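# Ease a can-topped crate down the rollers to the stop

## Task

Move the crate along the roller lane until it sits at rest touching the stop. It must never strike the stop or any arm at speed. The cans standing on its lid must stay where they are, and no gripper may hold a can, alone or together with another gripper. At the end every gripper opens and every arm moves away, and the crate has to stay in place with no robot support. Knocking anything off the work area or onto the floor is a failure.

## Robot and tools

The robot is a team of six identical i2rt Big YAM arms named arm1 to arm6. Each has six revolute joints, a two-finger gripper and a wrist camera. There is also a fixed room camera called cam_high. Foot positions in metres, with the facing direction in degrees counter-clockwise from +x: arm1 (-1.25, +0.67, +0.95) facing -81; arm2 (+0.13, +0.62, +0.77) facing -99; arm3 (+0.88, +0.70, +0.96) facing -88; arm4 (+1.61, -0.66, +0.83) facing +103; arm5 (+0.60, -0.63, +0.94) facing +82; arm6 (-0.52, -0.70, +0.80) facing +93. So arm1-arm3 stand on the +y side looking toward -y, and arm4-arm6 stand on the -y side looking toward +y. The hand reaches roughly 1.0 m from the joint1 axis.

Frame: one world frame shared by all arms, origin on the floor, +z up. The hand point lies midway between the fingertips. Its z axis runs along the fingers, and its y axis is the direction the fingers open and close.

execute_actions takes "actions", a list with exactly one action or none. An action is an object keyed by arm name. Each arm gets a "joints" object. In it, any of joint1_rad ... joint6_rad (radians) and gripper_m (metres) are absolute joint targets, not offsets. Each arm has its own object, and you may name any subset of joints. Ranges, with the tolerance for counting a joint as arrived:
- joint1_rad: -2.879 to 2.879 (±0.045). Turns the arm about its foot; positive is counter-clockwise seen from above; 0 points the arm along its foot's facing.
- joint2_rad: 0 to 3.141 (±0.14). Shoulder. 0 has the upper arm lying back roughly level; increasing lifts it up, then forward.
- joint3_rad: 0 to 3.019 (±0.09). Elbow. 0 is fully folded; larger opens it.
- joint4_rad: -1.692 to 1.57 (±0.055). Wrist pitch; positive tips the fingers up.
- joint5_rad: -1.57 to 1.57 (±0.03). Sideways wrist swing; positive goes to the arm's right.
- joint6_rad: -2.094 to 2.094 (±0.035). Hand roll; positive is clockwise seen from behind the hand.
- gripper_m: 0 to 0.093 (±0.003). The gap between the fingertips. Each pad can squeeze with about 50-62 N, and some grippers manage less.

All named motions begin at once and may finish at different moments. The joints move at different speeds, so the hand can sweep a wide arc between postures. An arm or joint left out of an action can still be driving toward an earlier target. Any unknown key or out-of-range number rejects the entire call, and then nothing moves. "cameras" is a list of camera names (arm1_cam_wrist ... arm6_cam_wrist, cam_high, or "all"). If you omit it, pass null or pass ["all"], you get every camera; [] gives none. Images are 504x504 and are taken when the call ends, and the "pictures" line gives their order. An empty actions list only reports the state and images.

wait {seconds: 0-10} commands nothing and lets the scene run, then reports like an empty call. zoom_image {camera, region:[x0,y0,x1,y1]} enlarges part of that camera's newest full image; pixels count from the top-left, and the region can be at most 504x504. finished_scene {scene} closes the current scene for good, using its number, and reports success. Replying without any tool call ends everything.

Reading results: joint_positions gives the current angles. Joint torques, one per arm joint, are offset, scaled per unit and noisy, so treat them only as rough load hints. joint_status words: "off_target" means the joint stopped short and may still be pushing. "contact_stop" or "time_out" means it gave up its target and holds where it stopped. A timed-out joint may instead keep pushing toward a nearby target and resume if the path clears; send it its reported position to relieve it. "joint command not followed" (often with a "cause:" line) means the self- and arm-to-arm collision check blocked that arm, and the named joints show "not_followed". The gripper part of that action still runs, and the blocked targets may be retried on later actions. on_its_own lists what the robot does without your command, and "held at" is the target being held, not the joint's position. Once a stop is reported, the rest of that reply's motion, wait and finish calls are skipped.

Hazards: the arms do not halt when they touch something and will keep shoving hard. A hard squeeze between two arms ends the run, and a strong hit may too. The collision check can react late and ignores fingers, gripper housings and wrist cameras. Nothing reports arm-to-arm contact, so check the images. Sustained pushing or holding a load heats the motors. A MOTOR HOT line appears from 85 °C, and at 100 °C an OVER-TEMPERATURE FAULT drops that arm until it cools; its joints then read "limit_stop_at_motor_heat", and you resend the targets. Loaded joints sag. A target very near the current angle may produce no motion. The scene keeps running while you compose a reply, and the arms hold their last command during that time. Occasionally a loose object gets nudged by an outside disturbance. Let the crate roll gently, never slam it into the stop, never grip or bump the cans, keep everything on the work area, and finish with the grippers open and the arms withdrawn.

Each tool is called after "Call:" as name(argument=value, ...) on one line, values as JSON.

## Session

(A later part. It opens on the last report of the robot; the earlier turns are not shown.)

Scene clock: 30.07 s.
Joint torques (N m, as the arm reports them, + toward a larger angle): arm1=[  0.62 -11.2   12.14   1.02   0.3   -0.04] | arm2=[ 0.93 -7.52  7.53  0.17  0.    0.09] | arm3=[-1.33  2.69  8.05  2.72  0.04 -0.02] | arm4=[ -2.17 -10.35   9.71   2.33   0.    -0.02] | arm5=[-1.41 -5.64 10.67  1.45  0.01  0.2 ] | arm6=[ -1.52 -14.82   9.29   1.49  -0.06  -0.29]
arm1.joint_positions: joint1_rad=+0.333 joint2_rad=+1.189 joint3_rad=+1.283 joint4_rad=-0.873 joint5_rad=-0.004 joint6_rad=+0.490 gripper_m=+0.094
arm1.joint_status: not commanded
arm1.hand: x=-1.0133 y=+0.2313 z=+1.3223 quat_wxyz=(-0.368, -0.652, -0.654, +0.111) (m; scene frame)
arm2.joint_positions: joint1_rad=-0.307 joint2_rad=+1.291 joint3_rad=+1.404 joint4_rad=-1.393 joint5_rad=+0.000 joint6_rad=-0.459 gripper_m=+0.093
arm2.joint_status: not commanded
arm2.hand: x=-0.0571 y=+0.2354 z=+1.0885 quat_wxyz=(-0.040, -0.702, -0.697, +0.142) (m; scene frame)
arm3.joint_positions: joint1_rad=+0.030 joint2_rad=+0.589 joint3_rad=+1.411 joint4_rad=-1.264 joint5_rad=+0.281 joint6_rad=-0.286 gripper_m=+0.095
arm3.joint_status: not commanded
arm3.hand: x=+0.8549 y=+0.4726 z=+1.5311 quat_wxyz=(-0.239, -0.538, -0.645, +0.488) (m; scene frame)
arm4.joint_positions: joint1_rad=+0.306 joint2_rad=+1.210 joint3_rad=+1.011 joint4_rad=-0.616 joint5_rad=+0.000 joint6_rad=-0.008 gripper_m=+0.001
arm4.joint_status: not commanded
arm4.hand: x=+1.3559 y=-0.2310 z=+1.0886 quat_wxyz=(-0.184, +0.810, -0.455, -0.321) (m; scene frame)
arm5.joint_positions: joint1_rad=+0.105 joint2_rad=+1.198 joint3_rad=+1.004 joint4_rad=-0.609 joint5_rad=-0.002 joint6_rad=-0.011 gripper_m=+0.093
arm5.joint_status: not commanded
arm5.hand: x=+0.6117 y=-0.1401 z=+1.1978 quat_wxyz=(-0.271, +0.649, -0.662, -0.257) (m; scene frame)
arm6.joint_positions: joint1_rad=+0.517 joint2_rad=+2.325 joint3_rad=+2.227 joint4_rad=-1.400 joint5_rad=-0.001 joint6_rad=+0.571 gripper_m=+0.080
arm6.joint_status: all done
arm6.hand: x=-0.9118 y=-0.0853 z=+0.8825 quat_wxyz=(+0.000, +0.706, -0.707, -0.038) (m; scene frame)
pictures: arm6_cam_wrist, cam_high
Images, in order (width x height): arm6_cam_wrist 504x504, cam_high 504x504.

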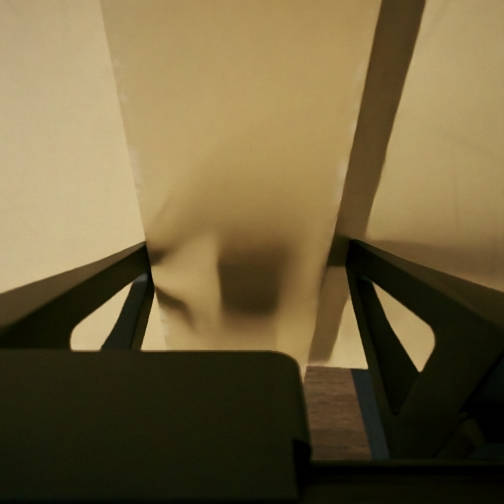

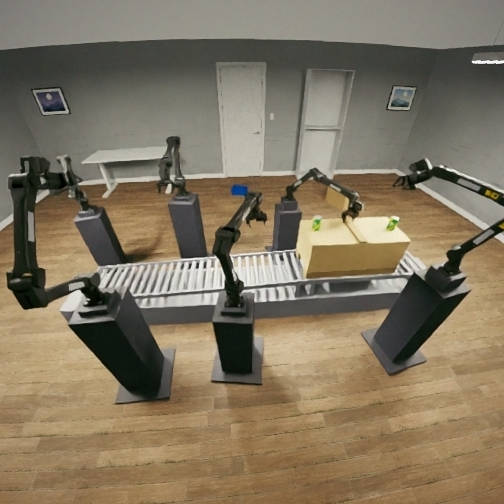

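Call:
execute_actions(actions=[{"arm6":{"joints":{"joint1_rad":0.36,"joint6_rad":0.41,"joint2_rad":2.42,"gripper_m":0.074}}}], cameras=[])

Call:
execute_actions(actions=[{"arm6":{"joints":{"joint1_rad":0.22,"joint6_rad":0.27}}}], cameras=[])

Call:
execute_actions(actions=[{"arm6":{"joints":{"joint1_rad":0.08,"joint6_rad":0.13}}}], cameras=["arm6_cam_wrist","cam_high"])

Scene clock: 33.00 s.
Joint torques (N m, as the arm reports them, + toward a larger angle): arm1=[  0.67 -11.29  12.13   0.98   0.3   -0.03] | arm2=[ 0.94 -7.51  7.53  0.18  0.    0.09] | arm3=[-1.26  2.69  8.05  2.74  0.04 -0.02] | arm4=[ -2.06 -10.76   9.79   2.19  -0.01  -0.02] | arm5=[-1.42 -5.2  10.59  1.69  0.    0.29] | arm6=[  0.24 -12.92   8.93   1.43  -0.49  -0.28]
arm1.joint_positions: joint1_rad=+0.333 joint2_rad=+1.189 joint3_rad=+1.283 joint4_rad=-0.873 joint5_rad=-0.004 joint6_rad=+0.490 gripper_m=+0.094
arm1.joint_status: not commanded
arm1.hand: x=-1.0133 y=+0.2313 z=+1.3223 quat_wxyz=(-0.368, -0.652, -0.654, +0.111) (m; scene frame)
arm2.joint_positions: joint1_rad=-0.307 joint2_rad=+1.291 joint3_rad=+1.404 joint4_rad=-1.393 joint5_rad=+0.000 joint6_rad=-0.459 gripper_m=+0.093
arm2.joint_status: not commanded
arm2.hand: x=-0.0571 y=+0.2354 z=+1.0885 quat_wxyz=(-0.040, -0.702, -0.697, +0.142) (m; scene frame)
arm3.joint_positions: joint1_rad=+0.030 joint2_rad=+0.589 joint3_rad=+1.411 joint4_rad=-1.264 joint5_rad=+0.281 joint6_rad=-0.286 gripper_m=+0.095
arm3.joint_status: not commanded
arm3.hand: x=+0.8549 y=+0.4726 z=+1.5311 quat_wxyz=(-0.239, -0.538, -0.645, +0.488) (m; scene frame)
arm4.joint_positions: joint1_rad=+0.306 joint2_rad=+1.210 joint3_rad=+1.011 joint4_rad=-0.616 joint5_rad=+0.000 joint6_rad=-0.008 gripper_m=+0.001
arm4.joint_status: not commanded
arm4.hand: x=+1.3559 y=-0.2310 z=+1.0886 quat_wxyz=(-0.184, +0.810, -0.455, -0.321) (m; scene frame)
arm5.joint_positions: joint1_rad=+0.105 joint2_rad=+1.198 joint3_rad=+1.004 joint4_rad=-0.609 joint5_rad=-0.002 joint6_rad=-0.011 gripper_m=+0.093
arm5.joint_status: not commanded
arm5.hand: x=+0.6117 y=-0.1401 z=+1.1978 quat_wxyz=(-0.271, +0.649, -0.662, -0.257) (m; scene frame)
arm6.joint_positions: joint1_rad=+0.354 joint2_rad=+2.326 joint3_rad=+2.231 joint4_rad=-1.399 joint5_rad=+0.011 joint6_rad=+0.430 gripper_m=+0.074
arm6.joint_status: all done
arm6.hand: x=-0.8055 y=-0.0277 z=+0.8812 quat_wxyz=(-0.011, +0.698, -0.716, -0.036) (m; scene frame)
pictures: none
No camera images: the call's "cameras" was empty. Leave "cameras" out to get every camera's image.

Scene clock: 34.83 s.
Joint torques (N m, as the arm reports them, + toward a larger angle): arm1=[  0.6  -11.24  12.13   0.99   0.31  -0.03] | arm2=[ 0.92 -7.47  7.52  0.18  0.    0.09] | arm3=[-1.3   2.67  8.05  2.74  0.04 -0.02] | arm4=[ -1.7  -10.51   9.88   2.19   0.01  -0.01] | arm5=[-0.87 -4.95 10.5   1.46  0.04  0.24] | arm6=[  0.04 -13.07   8.71   1.45  -0.5   -0.34]
arm1.joint_positions: joint1_rad=+0.333 joint2_rad=+1.189 joint3_rad=+1.283 joint4_rad=-0.873 joint5_rad=-0.004 joint6_rad=+0.490 gripper_m=+0.094
arm1.joint_status: not commanded
arm1.hand: x=-1.0133 y=+0.2313 z=+1.3223 quat_wxyz=(-0.368, -0.652, -0.654, +0.111) (m; scene frame)
arm2.joint_positions: joint1_rad=-0.307 joint2_rad=+1.291 joint3_rad=+1.404 joint4_rad=-1.393 joint5_rad=+0.000 joint6_rad=-0.459 gripper_m=+0.093
arm2.joint_status: not commanded
arm2.hand: x=-0.0571 y=+0.2354 z=+1.0885 quat_wxyz=(-0.040, -0.702, -0.697, +0.142) (m; scene frame)
arm3.joint_positions: joint1_rad=+0.030 joint2_rad=+0.589 joint3_rad=+1.411 joint4_rad=-1.264 joint5_rad=+0.281 joint6_rad=-0.286 gripper_m=+0.095
arm3.joint_status: not commanded
arm3.hand: x=+0.8549 y=+0.4726 z=+1.5311 quat_wxyz=(-0.239, -0.538, -0.645, +0.488) (m; scene frame)
arm4.joint_positions: joint1_rad=+0.306 joint2_rad=+1.210 joint3_rad=+1.011 joint4_rad=-0.616 joint5_rad=+0.000 joint6_rad=-0.008 gripper_m=+0.001
arm4.joint_status: not commanded
arm4.hand: x=+1.3559 y=-0.2310 z=+1.0886 quat_wxyz=(-0.184, +0.810, -0.455, -0.321) (m; scene frame)
arm5.joint_positions: joint1_rad=+0.105 joint2_rad=+1.198 joint3_rad=+1.004 joint4_rad=-0.609 joint5_rad=-0.002 joint6_rad=-0.011 gripper_m=+0.093
arm5.joint_status: not commanded
arm5.hand: x=+0.6117 y=-0.1401 z=+1.1978 quat_wxyz=(-0.271, +0.649, -0.662, -0.257) (m; scene frame)
arm6.joint_positions: joint1_rad=+0.218 joint2_rad=+2.326 joint3_rad=+2.234 joint4_rad=-1.399 joint5_rad=+0.010 joint6_rad=+0.295 gripper_m=+0.074
arm6.joint_status: all done
arm6.hand: x=-0.7122 y=+0.0056 z=+0.8806 quat_wxyz=(-0.016, +0.697, -0.716, -0.034) (m; scene frame)
pictures: none
No camera images: the call's "cameras" was empty. Leave "cameras" out to get every camera's image.

Scene clock: 37.00 s.
Joint torques (N m, as the arm reports them, + toward a larger angle): arm1=[  0.59 -11.2   12.14   1.01   0.3   -0.03] | arm2=[ 0.87 -7.48  7.53  0.18  0.    0.09] | arm3=[-1.31  2.73  8.07  2.73  0.04 -0.02] | arm4=[ -2.25 -10.41   9.64   2.26  -0.01  -0.01] | arm5=[-1.5  -5.22 10.73  1.49  0.03  0.23] | arm6=[  1.48 -13.03   8.42   1.92  -0.75  -0.24]
arm1.joint_positions: joint1_rad=+0.333 joint2_rad=+1.189 joint3_rad=+1.283 joint4_rad=-0.873 joint5_rad=-0.004 joint6_rad=+0.490 gripper_m=+0.094
arm1.joint_status: not commanded
arm1.hand: x=-1.0133 y=+0.2313 z=+1.3223 quat_wxyz=(-0.368, -0.652, -0.654, +0.111) (m; scene frame)
arm2.joint_positions: joint1_rad=-0.307 joint2_rad=+1.291 joint3_rad=+1.404 joint4_rad=-1.393 joint5_rad=+0.000 joint6_rad=-0.459 gripper_m=+0.093
arm2.joint_status: not commanded
arm2.hand: x=-0.0571 y=+0.2354 z=+1.0885 quat_wxyz=(-0.040, -0.702, -0.697, +0.142) (m; scene frame)
arm3.joint_positions: joint1_rad=+0.030 joint2_rad=+0.589 joint3_rad=+1.411 joint4_rad=-1.264 joint5_rad=+0.281 joint6_rad=-0.286 gripper_m=+0.095
arm3.joint_status: not commanded
arm3.hand: x=+0.8549 y=+0.4726 z=+1.5311 quat_wxyz=(-0.239, -0.538, -0.645, +0.488) (m; scene frame)
arm4.joint_positions: joint1_rad=+0.306 joint2_rad=+1.210 joint3_rad=+1.011 joint4_rad=-0.616 joint5_rad=+0.000 joint6_rad=-0.008 gripper_m=+0.001
arm4.joint_status: not commanded
arm4.hand: x=+1.3559 y=-0.2310 z=+1.0886 quat_wxyz=(-0.184, +0.810, -0.455, -0.321) (m; scene frame)
arm5.joint_positions: joint1_rad=+0.105 joint2_rad=+1.198 joint3_rad=+1.004 joint4_rad=-0.609 joint5_rad=-0.002 joint6_rad=-0.011 gripper_m=+0.093
arm5.joint_status: not commanded
arm5.hand: x=+0.6117 y=-0.1401 z=+1.1978 quat_wxyz=(-0.271, +0.649, -0.662, -0.257) (m; scene frame)
arm6.joint_positions: joint1_rad=+0.059 joint2_rad=+2.326 joint3_rad=+2.237 joint4_rad=-1.408 joint5_rad=+0.016 joint6_rad=+0.146 gripper_m=+0.074
arm6.joint_status: all done
arm6.hand: x=-0.5972 y=+0.0258 z=+0.8802 quat_wxyz=(-0.021, +0.694, -0.719, -0.026) (m; scene frame)
pictures: arm6_cam_wrist, cam_high
Images, in order (width x height): arm6_cam_wrist 504x504, cam_high 504x504.

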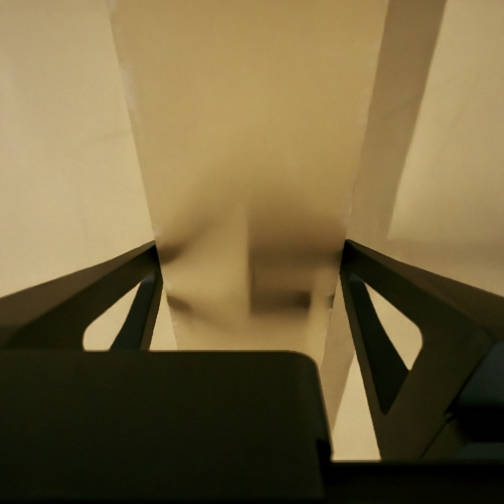

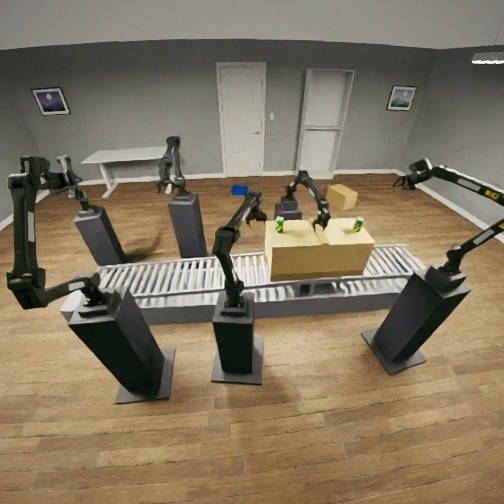

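Call:
execute_actions(actions=[{"arm6":{"joints":{"joint2_rad":2.47,"joint3_rad":2.2,"joint4_rad":-1.34}}}], cameras=["arm6_cam_wrist"])

Scene clock: 39.40 s.
Joint torques (N m, as the arm reports them, + toward a larger angle): arm1=[  0.65 -11.18  12.14   1.     0.3   -0.03] | arm2=[ 0.89 -7.51  7.52  0.19  0.    0.09] | arm3=[-1.31  2.71  8.06  2.75  0.04 -0.02] | arm4=[ -1.9  -10.6    9.72   2.11   0.02   0.01] | arm5=[-1.51 -5.62 10.7   1.47  0.07  0.21] | arm6=[  1.39 -10.06   5.16   3.21  -0.72  -0.24]
arm1.joint_positions: joint1_rad=+0.333 joint2_rad=+1.189 joint3_rad=+1.283 joint4_rad=-0.873 joint5_rad=-0.004 joint6_rad=+0.490 gripper_m=+0.094
arm1.joint_status: not commanded
arm1.hand: x=-1.0133 y=+0.2313 z=+1.3223 quat_wxyz=(-0.368, -0.652, -0.654, +0.111) (m; scene frame)
arm2.joint_positions: joint1_rad=-0.307 joint2_rad=+1.291 joint3_rad=+1.404 joint4_rad=-1.393 joint5_rad=+0.000 joint6_rad=-0.459 gripper_m=+0.093
arm2.joint_status: not commanded
arm2.hand: x=-0.0571 y=+0.2354 z=+1.0885 quat_wxyz=(-0.040, -0.702, -0.697, +0.142) (m; scene frame)
arm3.joint_positions: joint1_rad=+0.030 joint2_rad=+0.589 joint3_rad=+1.411 joint4_rad=-1.264 joint5_rad=+0.281 joint6_rad=-0.286 gripper_m=+0.095
arm3.joint_status: not commanded
arm3.hand: x=+0.8549 y=+0.4726 z=+1.5311 quat_wxyz=(-0.239, -0.538, -0.645, +0.488) (m; scene frame)
arm4.joint_positions: joint1_rad=+0.306 joint2_rad=+1.210 joint3_rad=+1.011 joint4_rad=-0.616 joint5_rad=+0.000 joint6_rad=-0.008 gripper_m=+0.001
arm4.joint_status: not commanded
arm4.hand: x=+1.3559 y=-0.2310 z=+1.0886 quat_wxyz=(-0.184, +0.810, -0.455, -0.321) (m; scene frame)
arm5.joint_positions: joint1_rad=+0.105 joint2_rad=+1.198 joint3_rad=+1.004 joint4_rad=-0.609 joint5_rad=-0.002 joint6_rad=-0.011 gripper_m=+0.093
arm5.joint_status: not commanded
arm5.hand: x=+0.6117 y=-0.1401 z=+1.1978 quat_wxyz=(-0.271, +0.649, -0.662, -0.257) (m; scene frame)
arm6.joint_positions: joint1_rad=+0.062 joint2_rad=+2.327 joint3_rad=+2.237 joint4_rad=-1.396 joint5_rad=+0.016 joint6_rad=+0.146 gripper_m=+0.074
arm6.joint_status: joint2_rad time_out (moved +0.002 of +0.144); joint4_rad time_out (moved +0.012 of +0.068); the others done
arm6.on_its_own: joint2_rad reads +2.327 and still pushes toward +2.470 since a time_out; joint4_rad reads -1.396 and still pushes toward -1.340 since a time_out
arm6.hand: x=-0.5993 y=+0.0284 z=+0.8794 quat_wxyz=(-0.024, +0.694, -0.718, -0.030) (m; scene frame)
pictures: arm6_cam_wrist
Images, in order (width x height): arm6_cam_wrist 504x504.

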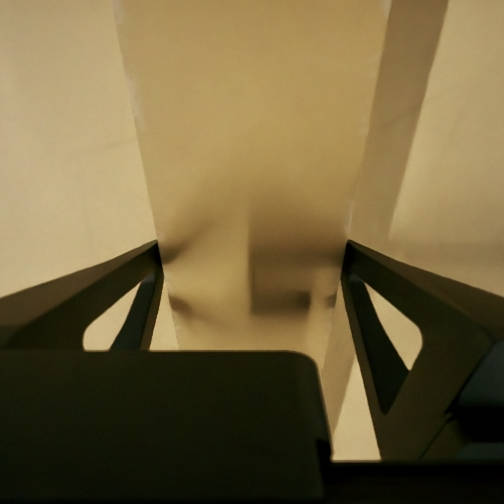

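Call:
execute_actions(actions=[{"arm6":{"joints":{"joint1_rad":-0.07,"joint6_rad":-0.04,"joint4_rad":-1.38}}}], cameras=[])

Call:
execute_actions(actions=[{"arm6":{"joints":{"joint1_rad":-0.22,"joint6_rad":-0.19}}}], cameras=["arm6_cam_wrist"])

Call:
execute_actions(actions=[{"arm6":{"joints":{"joint1_rad":-0.37,"joint6_rad":-0.34}}}], cameras=["arm6_cam_wrist","cam_high"])

Scene clock: 42.90 s.
Joint torques (N m, as the arm reports them, + toward a larger angle): arm1=[  0.57 -11.27  12.12   0.99   0.3   -0.03] | arm2=[ 0.92 -7.5   7.52  0.18  0.    0.09] | arm3=[-1.33  2.67  8.06  2.74  0.04 -0.02] | arm4=[ -2.13 -10.67   9.85   2.22   0.02  -0.02] | arm5=[-1.6  -5.03 10.63  1.46  0.04  0.28] | arm6=[  8.02 -10.23   5.18   1.02  -1.04   0.16]
arm1.joint_positions: joint1_rad=+0.333 joint2_rad=+1.189 joint3_rad=+1.283 joint4_rad=-0.873 joint5_rad=-0.004 joint6_rad=+0.490 gripper_m=+0.094
arm1.joint_status: not commanded
arm1.hand: x=-1.0133 y=+0.2313 z=+1.3223 quat_wxyz=(-0.368, -0.652, -0.654, +0.111) (m; scene frame)
arm2.joint_positions: joint1_rad=-0.307 joint2_rad=+1.291 joint3_rad=+1.404 joint4_rad=-1.393 joint5_rad=+0.000 joint6_rad=-0.459 gripper_m=+0.093
arm2.joint_status: not commanded
arm2.hand: x=-0.0571 y=+0.2354 z=+1.0885 quat_wxyz=(-0.040, -0.702, -0.697, +0.142) (m; scene frame)
arm3.joint_positions: joint1_rad=+0.030 joint2_rad=+0.589 joint3_rad=+1.411 joint4_rad=-1.264 joint5_rad=+0.281 joint6_rad=-0.286 gripper_m=+0.095
arm3.joint_status: not commanded
arm3.hand: x=+0.8549 y=+0.4726 z=+1.5311 quat_wxyz=(-0.239, -0.538, -0.645, +0.488) (m; scene frame)
arm4.joint_positions: joint1_rad=+0.306 joint2_rad=+1.210 joint3_rad=+1.011 joint4_rad=-0.616 joint5_rad=+0.000 joint6_rad=-0.008 gripper_m=+0.001
arm4.joint_status: not commanded
arm4.hand: x=+1.3559 y=-0.2310 z=+1.0886 quat_wxyz=(-0.184, +0.810, -0.455, -0.321) (m; scene frame)
arm5.joint_positions: joint1_rad=+0.105 joint2_rad=+1.198 joint3_rad=+1.004 joint4_rad=-0.609 joint5_rad=-0.002 joint6_rad=-0.011 gripper_m=+0.093
arm5.joint_status: not commanded
arm5.hand: x=+0.6117 y=-0.1401 z=+1.1978 quat_wxyz=(-0.271, +0.649, -0.662, -0.257) (m; scene frame)
arm6.joint_positions: joint1_rad=-0.168 joint2_rad=+2.329 joint3_rad=+2.236 joint4_rad=-1.390 joint5_rad=+0.024 joint6_rad=-0.063 gripper_m=+0.074
arm6.joint_status: joint1_rad off_target (ended at -0.168, target -0.070); the others done
arm6.on_its_own: joint2_rad reads +2.329 and still pushes toward +2.470 since a time_out
arm6.hand: x=-0.4303 y=+0.0287 z=+0.8757 quat_wxyz=(-0.034, +0.687, -0.725, -0.021) (m; scene frame)
pictures: none
No camera images: the call's "cameras" was empty. Leave "cameras" out to get every camera's image.

Scene clock: 44.97 s.
Joint torques (N m, as the arm reports them, + toward a larger angle): arm1=[  0.59 -11.2   12.13   1.     0.3   -0.03] | arm2=[ 0.94 -7.48  7.53  0.18  0.    0.09] | arm3=[-1.28  2.7   8.06  2.73  0.04 -0.02] | arm4=[ -2.06 -10.6    9.82   2.28   0.    -0.01] | arm5=[-1.95 -4.86 10.66  1.38  0.05  0.24] | arm6=[  9.21 -11.66   3.55  -1.69  -1.13   0.08]
arm1.joint_positions: joint1_rad=+0.333 joint2_rad=+1.189 joint3_rad=+1.283 joint4_rad=-0.873 joint5_rad=-0.004 joint6_rad=+0.490 gripper_m=+0.094
arm1.joint_status: not commanded
arm1.hand: x=-1.0133 y=+0.2313 z=+1.3223 quat_wxyz=(-0.368, -0.652, -0.654, +0.111) (m; scene frame)
arm2.joint_positions: joint1_rad=-0.307 joint2_rad=+1.291 joint3_rad=+1.404 joint4_rad=-1.393 joint5_rad=+0.000 joint6_rad=-0.459 gripper_m=+0.093
arm2.joint_status: not commanded
arm2.hand: x=-0.0571 y=+0.2354 z=+1.0885 quat_wxyz=(-0.040, -0.702, -0.697, +0.142) (m; scene frame)
arm3.joint_positions: joint1_rad=+0.030 joint2_rad=+0.589 joint3_rad=+1.411 joint4_rad=-1.264 joint5_rad=+0.281 joint6_rad=-0.286 gripper_m=+0.095
arm3.joint_status: not commanded
arm3.hand: x=+0.8549 y=+0.4726 z=+1.5311 quat_wxyz=(-0.239, -0.538, -0.645, +0.488) (m; scene frame)
arm4.joint_positions: joint1_rad=+0.306 joint2_rad=+1.210 joint3_rad=+1.011 joint4_rad=-0.616 joint5_rad=+0.000 joint6_rad=-0.008 gripper_m=+0.001
arm4.joint_status: not commanded
arm4.hand: x=+1.3559 y=-0.2310 z=+1.0886 quat_wxyz=(-0.184, +0.810, -0.455, -0.321) (m; scene frame)
arm5.joint_positions: joint1_rad=+0.105 joint2_rad=+1.198 joint3_rad=+1.004 joint4_rad=-0.609 joint5_rad=-0.002 joint6_rad=-0.011 gripper_m=+0.093
arm5.joint_status: not commanded
arm5.hand: x=+0.6117 y=-0.1401 z=+1.1978 quat_wxyz=(-0.271, +0.649, -0.662, -0.257) (m; scene frame)
arm6.joint_positions: joint1_rad=-0.332 joint2_rad=+2.348 joint3_rad=+2.257 joint4_rad=-1.330 joint5_rad=+0.026 joint6_rad=-0.205 gripper_m=+0.074
arm6.joint_status: joint1_rad off_target (ended at -0.332, target -0.220); the others done
arm6.hand: x=-0.3070 y=+0.0231 z=+0.8706 quat_wxyz=(-0.063, +0.678, -0.732, -0.029) (m; scene frame)
pictures: arm6_cam_wrist
Images, in order (width x height): arm6_cam_wrist 504x504.

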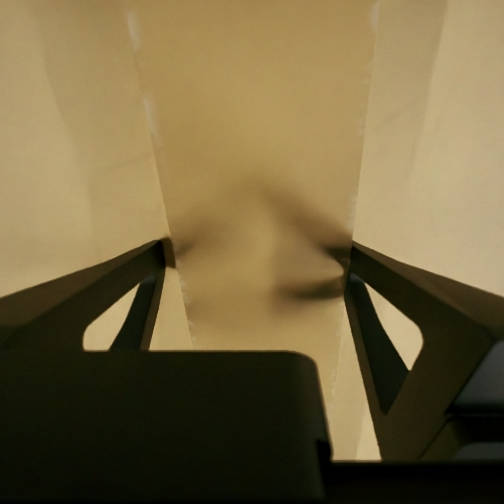

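Scene clock: 46.53 s.
Joint torques (N m, as the arm reports them, + toward a larger angle): arm1=[  0.65 -11.23  12.14   1.01   0.3   -0.03] | arm2=[ 0.89 -7.51  7.52  0.18  0.    0.09] | arm3=[-1.32  2.72  8.06  2.72  0.04 -0.02] | arm4=[ -1.69 -11.09  10.01   2.23   0.     0.03] | arm5=[-1.31 -5.61 10.73  1.5  -0.02  0.28] | arm6=[  6.15 -12.4    3.    -2.89  -0.76  -0.07]
arm1.joint_positions: joint1_rad=+0.333 joint2_rad=+1.189 joint3_rad=+1.283 joint4_rad=-0.873 joint5_rad=-0.004 joint6_rad=+0.490 gripper_m=+0.094
arm1.joint_status: not commanded
arm1.hand: x=-1.0133 y=+0.2313 z=+1.3223 quat_wxyz=(-0.368, -0.652, -0.654, +0.111) (m; scene frame)
arm2.joint_positions: joint1_rad=-0.307 joint2_rad=+1.291 joint3_rad=+1.404 joint4_rad=-1.393 joint5_rad=+0.000 joint6_rad=-0.459 gripper_m=+0.093
arm2.joint_status: not commanded
arm2.hand: x=-0.0571 y=+0.2354 z=+1.0885 quat_wxyz=(-0.040, -0.702, -0.697, +0.142) (m; scene frame)
arm3.joint_positions: joint1_rad=+0.030 joint2_rad=+0.589 joint3_rad=+1.411 joint4_rad=-1.264 joint5_rad=+0.281 joint6_rad=-0.286 gripper_m=+0.095
arm3.joint_status: not commanded
arm3.hand: x=+0.8549 y=+0.4726 z=+1.5311 quat_wxyz=(-0.239, -0.538, -0.645, +0.488) (m; scene frame)
arm4.joint_positions: joint1_rad=+0.306 joint2_rad=+1.210 joint3_rad=+1.011 joint4_rad=-0.616 joint5_rad=+0.000 joint6_rad=-0.008 gripper_m=+0.001
arm4.joint_status: not commanded
arm4.hand: x=+1.3559 y=-0.2310 z=+1.0886 quat_wxyz=(-0.184, +0.810, -0.455, -0.321) (m; scene frame)
arm5.joint_positions: joint1_rad=+0.105 joint2_rad=+1.198 joint3_rad=+1.004 joint4_rad=-0.609 joint5_rad=-0.002 joint6_rad=-0.011 gripper_m=+0.093
arm5.joint_status: not commanded
arm5.hand: x=+0.6117 y=-0.1401 z=+1.1978 quat_wxyz=(-0.271, +0.649, -0.662, -0.257) (m; scene frame)
arm6.joint_positions: joint1_rad=-0.446 joint2_rad=+2.356 joint3_rad=+2.264 joint4_rad=-1.304 joint5_rad=+0.016 joint6_rad=-0.340 gripper_m=+0.074
arm6.joint_status: joint1_rad off_target (ended at -0.446, target -0.370); the others done
arm6.hand: x=-0.2243 y=+0.0018 z=+0.8676 quat_wxyz=(-0.075, +0.685, -0.724, -0.030) (m; scene frame)
pictures: arm6_cam_wrist, cam_high
Images, in order (width x height): arm6_cam_wrist 504x504, cam_high 504x504.

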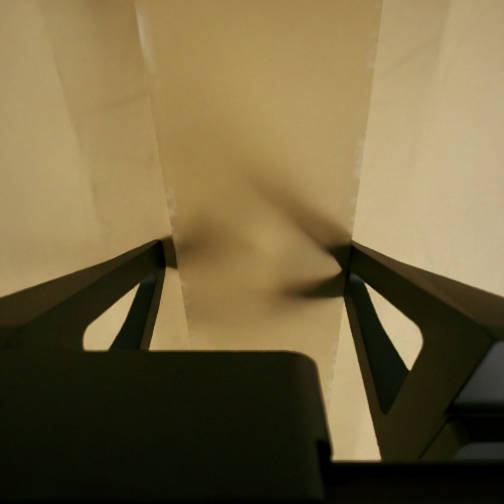

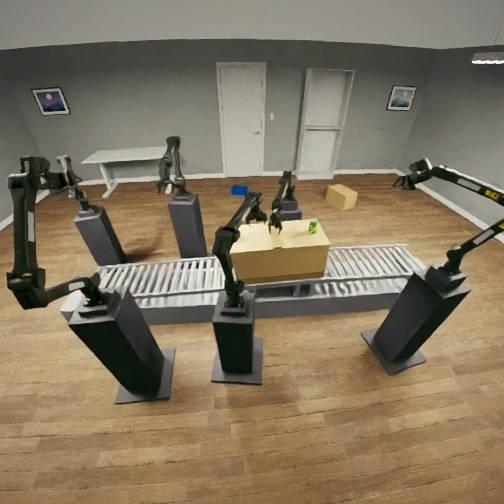

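Call:
execute_actions(actions=[{"arm5":{"joints":{"joint1_rad":0.42,"joint2_rad":2.5,"joint3_rad":1.77,"joint4_rad":-0.5,"joint5_rad":-0.3,"joint6_rad":1.9,"gripper_m":0}},"arm2":{"joints":{"joint2_rad":0.7,"joint3_rad":1.2}}}], cameras=["arm5_cam_wrist","cam_high","arm3_cam_wrist"])

Scene clock: 50.03 s.
Joint torques (N m, as the arm reports them, + toward a larger angle): arm1=[  0.63 -11.25  12.12   0.99   0.3   -0.03] | arm2=[1.   0.91 7.92 0.92 0.   0.1 ] | arm3=[-1.32  2.68  8.07  2.73  0.05 -0.02] | arm4=[ -2.31 -10.3    9.91   2.1   -0.02  -0.02] | arm5=[ -2.2  -18.59  11.49   0.2   -0.25   0.27] | arm6=[  6.19 -12.36   3.01  -2.88  -0.75  -0.07]
arm1.joint_positions: joint1_rad=+0.333 joint2_rad=+1.189 joint3_rad=+1.283 joint4_rad=-0.873 joint5_rad=-0.004 joint6_rad=+0.490 gripper_m=+0.094
arm1.joint_status: not commanded
arm1.hand: x=-1.0133 y=+0.2313 z=+1.3223 quat_wxyz=(-0.368, -0.652, -0.654, +0.111) (m; scene frame)
arm2.joint_positions: joint1_rad=-0.307 joint2_rad=+0.696 joint3_rad=+1.193 joint4_rad=-1.395 joint5_rad=+0.000 joint6_rad=-0.459 gripper_m=+0.093
arm2.joint_status: all done
arm2.hand: x=+0.0208 y=+0.3860 z=+1.1822 quat_wxyz=(-0.099, -0.669, -0.665, +0.317) (m; scene frame)
arm3.joint_positions: joint1_rad=+0.030 joint2_rad=+0.589 joint3_rad=+1.411 joint4_rad=-1.264 joint5_rad=+0.281 joint6_rad=-0.286 gripper_m=+0.095
arm3.joint_status: not commanded
arm3.hand: x=+0.8549 y=+0.4726 z=+1.5311 quat_wxyz=(-0.239, -0.538, -0.645, +0.488) (m; scene frame)
arm4.joint_positions: joint1_rad=+0.306 joint2_rad=+1.210 joint3_rad=+1.011 joint4_rad=-0.616 joint5_rad=+0.000 joint6_rad=-0.008 gripper_m=+0.001
arm4.joint_status: not commanded
arm4.hand: x=+1.3559 y=-0.2310 z=+1.0886 quat_wxyz=(-0.184, +0.810, -0.455, -0.321) (m; scene frame)
arm5.joint_positions: joint1_rad=+0.425 joint2_rad=+2.528 joint3_rad=+1.723 joint4_rad=-0.502 joint5_rad=-0.300 joint6_rad=+1.887 gripper_m=+0.000
arm5.joint_status: all done
arm5.hand: x=+0.3524 y=+0.0212 z=+0.7261 quat_wxyz=(+0.177, +0.005, -0.981, -0.079) (m; scene frame)
arm6.joint_positions: joint1_rad=-0.446 joint2_rad=+2.356 joint3_rad=+2.264 joint4_rad=-1.304 joint5_rad=+0.016 joint6_rad=-0.340 gripper_m=+0.074
arm6.joint_status: not commanded
arm6.hand: x=-0.2243 y=+0.0018 z=+0.8676 quat_wxyz=(-0.075, +0.685, -0.724, -0.030) (m; scene frame)
pictures: arm3_cam_wrist, arm5_cam_wrist, cam_high
Images, in order (width x height): arm3_cam_wrist 504x504, arm5_cam_wrist 504x504, cam_high 504x504.

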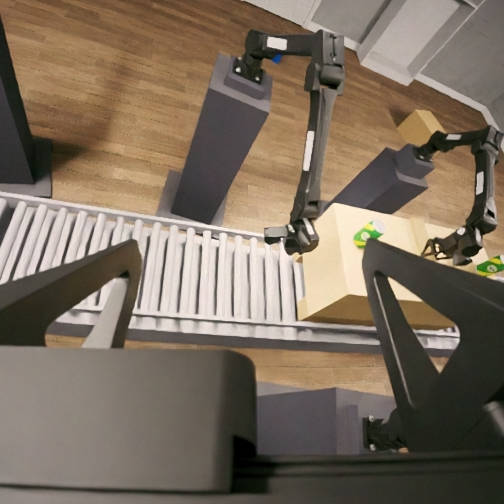

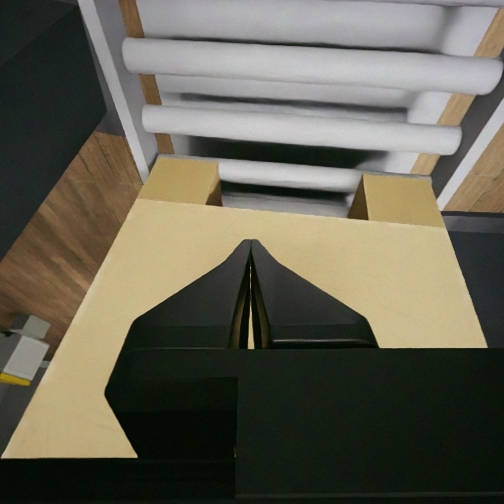

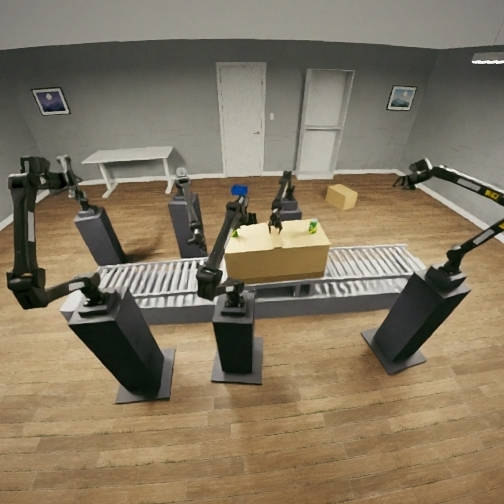

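Call:
execute_actions(actions=[{"arm5":{"joints":{"joint1_rad":0.57}}}], cameras=[])

Call:
execute_actions(actions=[{"arm5":{"joints":{"joint1_rad":0.65}},"arm6":{"joints":{"joint1_rad":-0.42}}}], cameras=["arm5_cam_wrist","arm3_cam_wrist"])

Scene clock: 52.10 s.
Joint torques (N m, as the arm reports them, + toward a larger angle): arm1=[  0.62 -11.19  12.12   0.99   0.31  -0.03] | arm2=[1.   0.97 7.91 0.91 0.   0.1 ] | arm3=[-1.32  2.64  8.06  2.75  0.04 -0.02] | arm4=[ -2.03 -10.58   9.7    2.2   -0.02  -0.06] | arm5=[ -0.8  -18.53  11.28   0.45  -0.23   0.2 ] | arm6=[  6.23 -12.35   3.01  -2.87  -0.76  -0.07]
arm1.joint_positions: joint1_rad=+0.333 joint2_rad=+1.189 joint3_rad=+1.283 joint4_rad=-0.873 joint5_rad=-0.004 joint6_rad=+0.490 gripper_m=+0.094
arm1.joint_status: not commanded
arm1.hand: x=-1.0133 y=+0.2313 z=+1.3223 quat_wxyz=(-0.368, -0.652, -0.654, +0.111) (m; scene frame)
arm2.joint_positions: joint1_rad=-0.307 joint2_rad=+0.696 joint3_rad=+1.193 joint4_rad=-1.395 joint5_rad=+0.000 joint6_rad=-0.459 gripper_m=+0.093
arm2.joint_status: not commanded
arm2.hand: x=+0.0208 y=+0.3860 z=+1.1822 quat_wxyz=(-0.099, -0.669, -0.665, +0.317) (m; scene frame)
arm3.joint_positions: joint1_rad=+0.030 joint2_rad=+0.589 joint3_rad=+1.411 joint4_rad=-1.264 joint5_rad=+0.281 joint6_rad=-0.286 gripper_m=+0.095
arm3.joint_status: not commanded
arm3.hand: x=+0.8549 y=+0.4726 z=+1.5311 quat_wxyz=(-0.239, -0.538, -0.645, +0.488) (m; scene frame)
arm4.joint_positions: joint1_rad=+0.306 joint2_rad=+1.210 joint3_rad=+1.011 joint4_rad=-0.616 joint5_rad=+0.000 joint6_rad=-0.008 gripper_m=+0.001
arm4.joint_status: not commanded
arm4.hand: x=+1.3559 y=-0.2310 z=+1.0886 quat_wxyz=(-0.184, +0.810, -0.455, -0.321) (m; scene frame)
arm5.joint_positions: joint1_rad=+0.569 joint2_rad=+2.528 joint3_rad=+1.723 joint4_rad=-0.502 joint5_rad=-0.300 joint6_rad=+1.888 gripper_m=+0.000
arm5.joint_status: all done
arm5.hand: x=+0.2611 y=-0.0207 z=+0.7257 quat_wxyz=(+0.183, +0.075, -0.978, -0.066) (m; scene frame)
arm6.joint_positions: joint1_rad=-0.446 joint2_rad=+2.356 joint3_rad=+2.264 joint4_rad=-1.304 joint5_rad=+0.016 joint6_rad=-0.340 gripper_m=+0.074
arm6.joint_status: not commanded
arm6.hand: x=-0.2243 y=+0.0018 z=+0.8676 quat_wxyz=(-0.075, +0.685, -0.724, -0.030) (m; scene frame)
pictures: none
No camera images: the call's "cameras" was empty. Leave "cameras" out to get every camera's image.

Scene clock: 53.17 s.
Joint torques (N m, as the arm reports them, + toward a larger angle): arm1=[  0.66 -11.28  12.12   0.99   0.3   -0.03] | arm2=[1.06 0.96 7.91 0.91 0.   0.1 ] | arm3=[-1.38  2.66  8.06  2.74  0.04 -0.02] | arm4=[ -1.48 -10.68   9.82   2.29  -0.04  -0.01] | arm5=[ -1.55 -18.27  11.48   0.41  -0.3    0.24] | arm6=[  2.26 -12.4    3.01  -2.88  -0.64  -0.04]
arm1.joint_positions: joint1_rad=+0.333 joint2_rad=+1.189 joint3_rad=+1.283 joint4_rad=-0.873 joint5_rad=-0.004 joint6_rad=+0.490 gripper_m=+0.094
arm1.joint_status: not commanded
arm1.hand: x=-1.0133 y=+0.2313 z=+1.3223 quat_wxyz=(-0.368, -0.652, -0.654, +0.111) (m; scene frame)
arm2.joint_positions: joint1_rad=-0.307 joint2_rad=+0.696 joint3_rad=+1.193 joint4_rad=-1.395 joint5_rad=+0.000 joint6_rad=-0.459 gripper_m=+0.093
arm2.joint_status: not commanded
arm2.hand: x=+0.0208 y=+0.3860 z=+1.1822 quat_wxyz=(-0.099, -0.669, -0.665, +0.317) (m; scene frame)
arm3.joint_positions: joint1_rad=+0.030 joint2_rad=+0.589 joint3_rad=+1.411 joint4_rad=-1.264 joint5_rad=+0.281 joint6_rad=-0.286 gripper_m=+0.095
arm3.joint_status: not commanded
arm3.hand: x=+0.8549 y=+0.4726 z=+1.5311 quat_wxyz=(-0.239, -0.538, -0.645, +0.488) (m; scene frame)
arm4.joint_positions: joint1_rad=+0.306 joint2_rad=+1.210 joint3_rad=+1.011 joint4_rad=-0.616 joint5_rad=+0.000 joint6_rad=-0.008 gripper_m=+0.001
arm4.joint_status: not commanded
arm4.hand: x=+1.3559 y=-0.2310 z=+1.0886 quat_wxyz=(-0.184, +0.810, -0.455, -0.321) (m; scene frame)
arm5.joint_positions: joint1_rad=+0.657 joint2_rad=+2.528 joint3_rad=+1.723 joint4_rad=-0.502 joint5_rad=-0.299 joint6_rad=+1.892 gripper_m=+0.000
arm5.joint_status: all done
arm5.hand: x=+0.2082 y=-0.0528 z=+0.7255 quat_wxyz=(+0.185, +0.116, -0.974, -0.057) (m; scene frame)
arm6.joint_positions: joint1_rad=-0.449 joint2_rad=+2.356 joint3_rad=+2.264 joint4_rad=-1.304 joint5_rad=+0.013 joint6_rad=-0.343 gripper_m=+0.074
arm6.joint_status: all done
arm6.hand: x=-0.2229 y=+0.0012 z=+0.8676 quat_wxyz=(-0.075, +0.685, -0.724, -0.031) (m; scene frame)
pictures: arm3_cam_wrist, arm5_cam_wrist
Images, in order (width x height): arm3_cam_wrist 504x504, arm5_cam_wrist 504x504.

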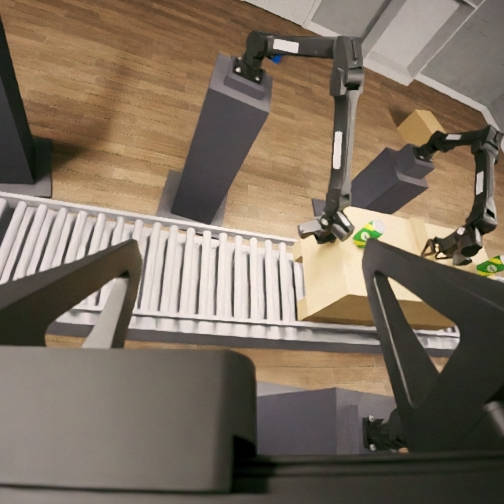

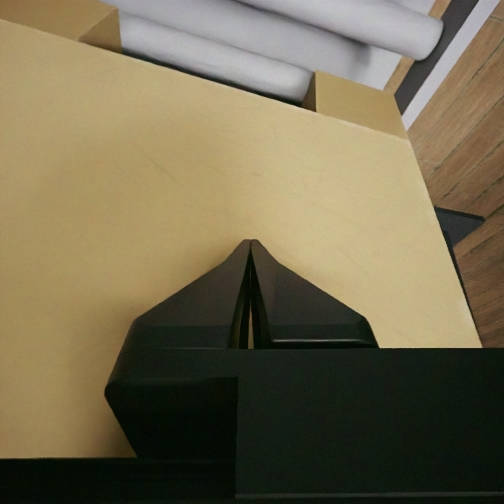

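Call:
execute_actions(actions=[{"arm5":{"joints":{"joint1_rad":0.75}}}], cameras=[])

Call:
execute_actions(actions=[{"arm6":{"joints":{"joint2_rad":1.9,"gripper_m":0.093}}}], cameras=["arm3_cam_wrist"])

Scene clock: 55.80 s.
Joint torques (N m, as the arm reports them, + toward a larger angle): arm1=[  0.68 -11.17  12.13   0.99   0.3   -0.03] | arm2=[1.02 0.92 7.91 0.91 0.   0.1 ] | arm3=[-1.29  2.69  8.07  2.71  0.04 -0.02] | arm4=[ -1.27 -10.47   9.71   2.35   0.01   0.04] | arm5=[  4.84 -19.    11.28   0.43  -0.79  -0.03] | arm6=[  2.22 -12.27   2.99  -2.2   -0.23  -0.05]
arm1.joint_positions: joint1_rad=+0.333 joint2_rad=+1.189 joint3_rad=+1.283 joint4_rad=-0.873 joint5_rad=-0.004 joint6_rad=+0.490 gripper_m=+0.094
arm1.joint_status: not commanded
arm1.hand: x=-1.0133 y=+0.2313 z=+1.3223 quat_wxyz=(-0.368, -0.652, -0.654, +0.111) (m; scene frame)
arm2.joint_positions: joint1_rad=-0.307 joint2_rad=+0.696 joint3_rad=+1.193 joint4_rad=-1.395 joint5_rad=+0.000 joint6_rad=-0.459 gripper_m=+0.093
arm2.joint_status: not commanded
arm2.hand: x=+0.0208 y=+0.3860 z=+1.1822 quat_wxyz=(-0.099, -0.669, -0.665, +0.317) (m; scene frame)
arm3.joint_positions: joint1_rad=+0.030 joint2_rad=+0.589 joint3_rad=+1.411 joint4_rad=-1.264 joint5_rad=+0.281 joint6_rad=-0.286 gripper_m=+0.095
arm3.joint_status: not commanded
arm3.hand: x=+0.8549 y=+0.4726 z=+1.5311 quat_wxyz=(-0.239, -0.538, -0.645, +0.488) (m; scene frame)
arm4.joint_positions: joint1_rad=+0.306 joint2_rad=+1.210 joint3_rad=+1.011 joint4_rad=-0.616 joint5_rad=+0.000 joint6_rad=-0.008 gripper_m=+0.001
arm4.joint_status: not commanded
arm4.hand: x=+1.3559 y=-0.2310 z=+1.0886 quat_wxyz=(-0.184, +0.810, -0.455, -0.321) (m; scene frame)
arm5.joint_positions: joint1_rad=+0.680 joint2_rad=+2.528 joint3_rad=+1.723 joint4_rad=-0.503 joint5_rad=-0.287 joint6_rad=+1.913 gripper_m=+0.000
arm5.joint_status: joint1_rad time_out (moved +0.022 of +0.093)
arm5.on_its_own: joint1_rad reads +0.680 and still pushes toward +0.750 since a time_out
arm5.hand: x=+0.1970 y=-0.0606 z=+0.7248 quat_wxyz=(+0.181, +0.116, -0.975, -0.055) (m; scene frame)
arm6.joint_positions: joint1_rad=-0.448 joint2_rad=+2.356 joint3_rad=+2.264 joint4_rad=-1.318 joint5_rad=+0.002 joint6_rad=-0.342 gripper_m=+0.074
arm6.joint_status: not commanded
arm6.hand: x=-0.2265 y=-0.0012 z=+0.8670 quat_wxyz=(-0.066, +0.686, -0.724, -0.033) (m; scene frame)
pictures: none
No camera images: the call's "cameras" was empty. Leave "cameras" out to get every camera's image.

not run: a stop came earlier in this reply.

Call:
execute_actions(actions=[{"arm6":{"joints":{"joint2_rad":1.0,"joint3_rad":1.5,"gripper_m":0.093}},"arm5":{"joints":{"joint1_rad":0.69}}}], cameras=[])

Call:
execute_actions(actions=[{"arm5":{"joints":{"joint1_rad":0.59}}}], cameras=[])

Call:
execute_actions(actions=[{"arm5":{"joints":{"joint1_rad":0.49}}}], cameras=["arm3_cam_wrist","cam_high"])

Scene clock: 58.90 s.
Joint torques (N m, as the arm reports them, + toward a larger angle): arm1=[  0.59 -11.2   12.13   1.     0.3   -0.03] | arm2=[1.05 0.95 7.9  0.92 0.   0.1 ] | arm3=[-1.36  2.72  8.06  2.74  0.04 -0.02] | arm4=[ -1.95 -10.87   9.8    2.32  -0.04  -0.04] | arm5=[  5.13 -18.34  11.35   1.08  -1.01  -0.08] | arm6=[-1.05 -3.24  8.63  1.15 -0.16  0.04]
arm1.joint_positions: joint1_rad=+0.333 joint2_rad=+1.189 joint3_rad=+1.283 joint4_rad=-0.873 joint5_rad=-0.004 joint6_rad=+0.490 gripper_m=+0.094
arm1.joint_status: not commanded
arm1.hand: x=-1.0133 y=+0.2313 z=+1.3223 quat_wxyz=(-0.368, -0.652, -0.654, +0.111) (m; scene frame)
arm2.joint_positions: joint1_rad=-0.307 joint2_rad=+0.696 joint3_rad=+1.193 joint4_rad=-1.395 joint5_rad=+0.000 joint6_rad=-0.459 gripper_m=+0.093
arm2.joint_status: not commanded
arm2.hand: x=+0.0208 y=+0.3860 z=+1.1822 quat_wxyz=(-0.099, -0.669, -0.665, +0.317) (m; scene frame)
arm3.joint_positions: joint1_rad=+0.030 joint2_rad=+0.589 joint3_rad=+1.411 joint4_rad=-1.264 joint5_rad=+0.281 joint6_rad=-0.286 gripper_m=+0.095
arm3.joint_status: not commanded
arm3.hand: x=+0.8549 y=+0.4726 z=+1.5311 quat_wxyz=(-0.239, -0.538, -0.645, +0.488) (m; scene frame)
arm4.joint_positions: joint1_rad=+0.306 joint2_rad=+1.210 joint3_rad=+1.011 joint4_rad=-0.616 joint5_rad=+0.000 joint6_rad=-0.008 gripper_m=+0.001
arm4.joint_status: not commanded
arm4.hand: x=+1.3559 y=-0.2310 z=+1.0886 quat_wxyz=(-0.184, +0.810, -0.455, -0.321) (m; scene frame)
arm5.joint_positions: joint1_rad=+0.620 joint2_rad=+2.528 joint3_rad=+1.723 joint4_rad=-0.520 joint5_rad=-0.282 joint6_rad=+1.916 gripper_m=+0.000
arm5.joint_status: joint1_rad off_target (ended at +0.620, target +0.690)
arm5.hand: x=+0.2346 y=-0.0408 z=+0.7240 quat_wxyz=(+0.174, +0.084, -0.980, -0.054) (m; scene frame)
arm6.joint_positions: joint1_rad=-0.413 joint2_rad=+1.002 joint3_rad=+1.496 joint4_rad=-1.369 joint5_rad=+0.000 joint6_rad=-0.351 gripper_m=+0.093
arm6.joint_status: all done
arm6.hand: x=-0.3832 y=-0.3510 z=+1.2784 quat_wxyz=(-0.303, +0.662, -0.671, -0.144) (m; scene frame)
pictures: none
No camera images: the call's "cameras" was empty. Leave "cameras" out to get every camera's image.

Scene clock: 60.37 s.
Joint torques (N m, as the arm reports them, + toward a larger angle): arm1=[  0.56 -11.22  12.12   0.99   0.3   -0.04] | arm2=[1.06 0.9  7.91 0.91 0.   0.1 ] | arm3=[-1.36  2.71  8.04  2.73  0.04 -0.02] | arm4=[ -2.12 -10.31   9.88   2.24   0.    -0.02] | arm5=[  5.85 -18.61  11.25   0.91  -1.25  -0.05] | arm6=[-1.19 -3.18  8.67  1.13 -0.16  0.04]
arm1.joint_positions: joint1_rad=+0.333 joint2_rad=+1.189 joint3_rad=+1.283 joint4_rad=-0.873 joint5_rad=-0.004 joint6_rad=+0.490 gripper_m=+0.094
arm1.joint_status: not commanded
arm1.hand: x=-1.0133 y=+0.2313 z=+1.3223 quat_wxyz=(-0.368, -0.652, -0.654, +0.111) (m; scene frame)
arm2.joint_positions: joint1_rad=-0.307 joint2_rad=+0.696 joint3_rad=+1.193 joint4_rad=-1.395 joint5_rad=+0.000 joint6_rad=-0.459 gripper_m=+0.093
arm2.joint_status: not commanded
arm2.hand: x=+0.0208 y=+0.3860 z=+1.1822 quat_wxyz=(-0.099, -0.669, -0.665, +0.317) (m; scene frame)
arm3.joint_positions: joint1_rad=+0.030 joint2_rad=+0.589 joint3_rad=+1.411 joint4_rad=-1.264 joint5_rad=+0.281 joint6_rad=-0.286 gripper_m=+0.095
arm3.joint_status: not commanded
arm3.hand: x=+0.8549 y=+0.4726 z=+1.5311 quat_wxyz=(-0.239, -0.538, -0.645, +0.488) (m; scene frame)
arm4.joint_positions: joint1_rad=+0.306 joint2_rad=+1.210 joint3_rad=+1.011 joint4_rad=-0.616 joint5_rad=+0.000 joint6_rad=-0.008 gripper_m=+0.001
arm4.joint_status: not commanded
arm4.hand: x=+1.3559 y=-0.2310 z=+1.0886 quat_wxyz=(-0.184, +0.810, -0.455, -0.321) (m; scene frame)
arm5.joint_positions: joint1_rad=+0.504 joint2_rad=+2.528 joint3_rad=+1.723 joint4_rad=-0.521 joint5_rad=-0.276 joint6_rad=+1.915 gripper_m=+0.000
arm5.joint_status: joint1_rad off_target (ended at +0.505, target +0.590)
arm5.hand: x=+0.3062 y=-0.0028 z=+0.7239 quat_wxyz=(+0.167, +0.028, -0.983, -0.065) (m; scene frame)
arm6.joint_positions: joint1_rad=-0.413 joint2_rad=+1.002 joint3_rad=+1.496 joint4_rad=-1.369 joint5_rad=+0.000 joint6_rad=-0.351 gripper_m=+0.093
arm6.joint_status: not commanded
arm6.hand: x=-0.3832 y=-0.3510 z=+1.2784 quat_wxyz=(-0.303, +0.662, -0.671, -0.144) (m; scene frame)
pictures: none
No camera images: the call's "cameras" was empty. Leave "cameras" out to get every camera's image.

Scene clock: 61.87 s.
Joint torques (N m, as the arm reports them, + toward a larger angle): arm1=[  0.56 -11.18  12.14   1.     0.3   -0.04] | arm2=[1.02 0.96 7.91 0.91 0.   0.1 ] | arm3=[-1.36  2.71  8.06  2.75  0.04 -0.02] | arm4=[ -1.72 -10.28   9.65   2.22   0.01   0.01] | arm5=[  5.46 -18.67  11.3    1.06  -1.25   0.24] | arm6=[-1.12 -3.14  8.64  1.15 -0.17  0.04]
arm1.joint_positions: joint1_rad=+0.333 joint2_rad=+1.189 joint3_rad=+1.283 joint4_rad=-0.873 joint5_rad=-0.004 joint6_rad=+0.490 gripper_m=+0.094
arm1.joint_status: not commanded
arm1.hand: x=-1.0133 y=+0.2313 z=+1.3223 quat_wxyz=(-0.368, -0.652, -0.654, +0.111) (m; scene frame)
arm2.joint_positions: joint1_rad=-0.307 joint2_rad=+0.696 joint3_rad=+1.193 joint4_rad=-1.395 joint5_rad=+0.000 joint6_rad=-0.459 gripper_m=+0.093
arm2.joint_status: not commanded
arm2.hand: x=+0.0208 y=+0.3860 z=+1.1822 quat_wxyz=(-0.099, -0.669, -0.665, +0.317) (m; scene frame)
arm3.joint_positions: joint1_rad=+0.030 joint2_rad=+0.589 joint3_rad=+1.411 joint4_rad=-1.264 joint5_rad=+0.281 joint6_rad=-0.286 gripper_m=+0.095
arm3.joint_status: not commanded
arm3.hand: x=+0.8549 y=+0.4726 z=+1.5311 quat_wxyz=(-0.239, -0.538, -0.645, +0.488) (m; scene frame)
arm4.joint_positions: joint1_rad=+0.306 joint2_rad=+1.210 joint3_rad=+1.011 joint4_rad=-0.616 joint5_rad=+0.000 joint6_rad=-0.008 gripper_m=+0.001
arm4.joint_status: not commanded
arm4.hand: x=+1.3559 y=-0.2310 z=+1.0886 quat_wxyz=(-0.184, +0.810, -0.455, -0.321) (m; scene frame)
arm5.joint_positions: joint1_rad=+0.411 joint2_rad=+2.528 joint3_rad=+1.723 joint4_rad=-0.521 joint5_rad=-0.277 joint6_rad=+1.891 gripper_m=+0.000
arm5.joint_status: joint1_rad off_target (ended at +0.411, target +0.490)
arm5.hand: x=+0.3659 y=+0.0215 z=+0.7242 quat_wxyz=(+0.164, -0.006, -0.984, -0.074) (m; scene frame)
arm6.joint_positions: joint1_rad=-0.413 joint2_rad=+1.002 joint3_rad=+1.496 joint4_rad=-1.369 joint5_rad=+0.000 joint6_rad=-0.351 gripper_m=+0.093
arm6.joint_status: not commanded
arm6.hand: x=-0.3832 y=-0.3510 z=+1.2784 quat_wxyz=(-0.303, +0.662, -0.671, -0.144) (m; scene frame)
pictures: arm3_cam_wrist, cam_high
Images, in order (width x height): arm3_cam_wrist 504x504, cam_high 504x504.

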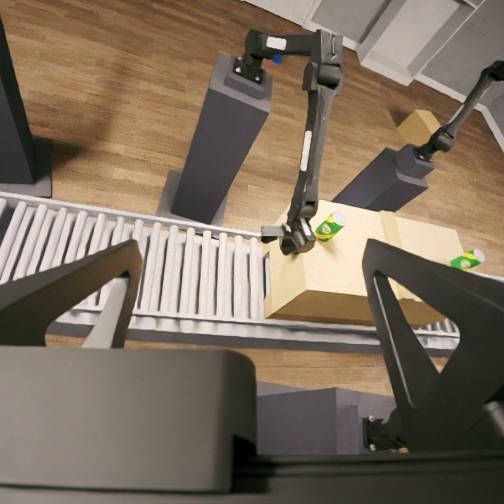

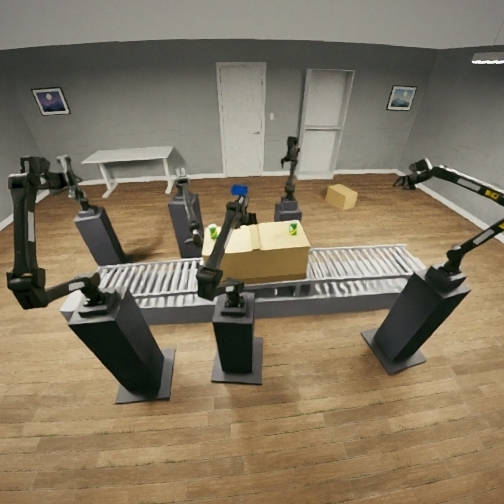

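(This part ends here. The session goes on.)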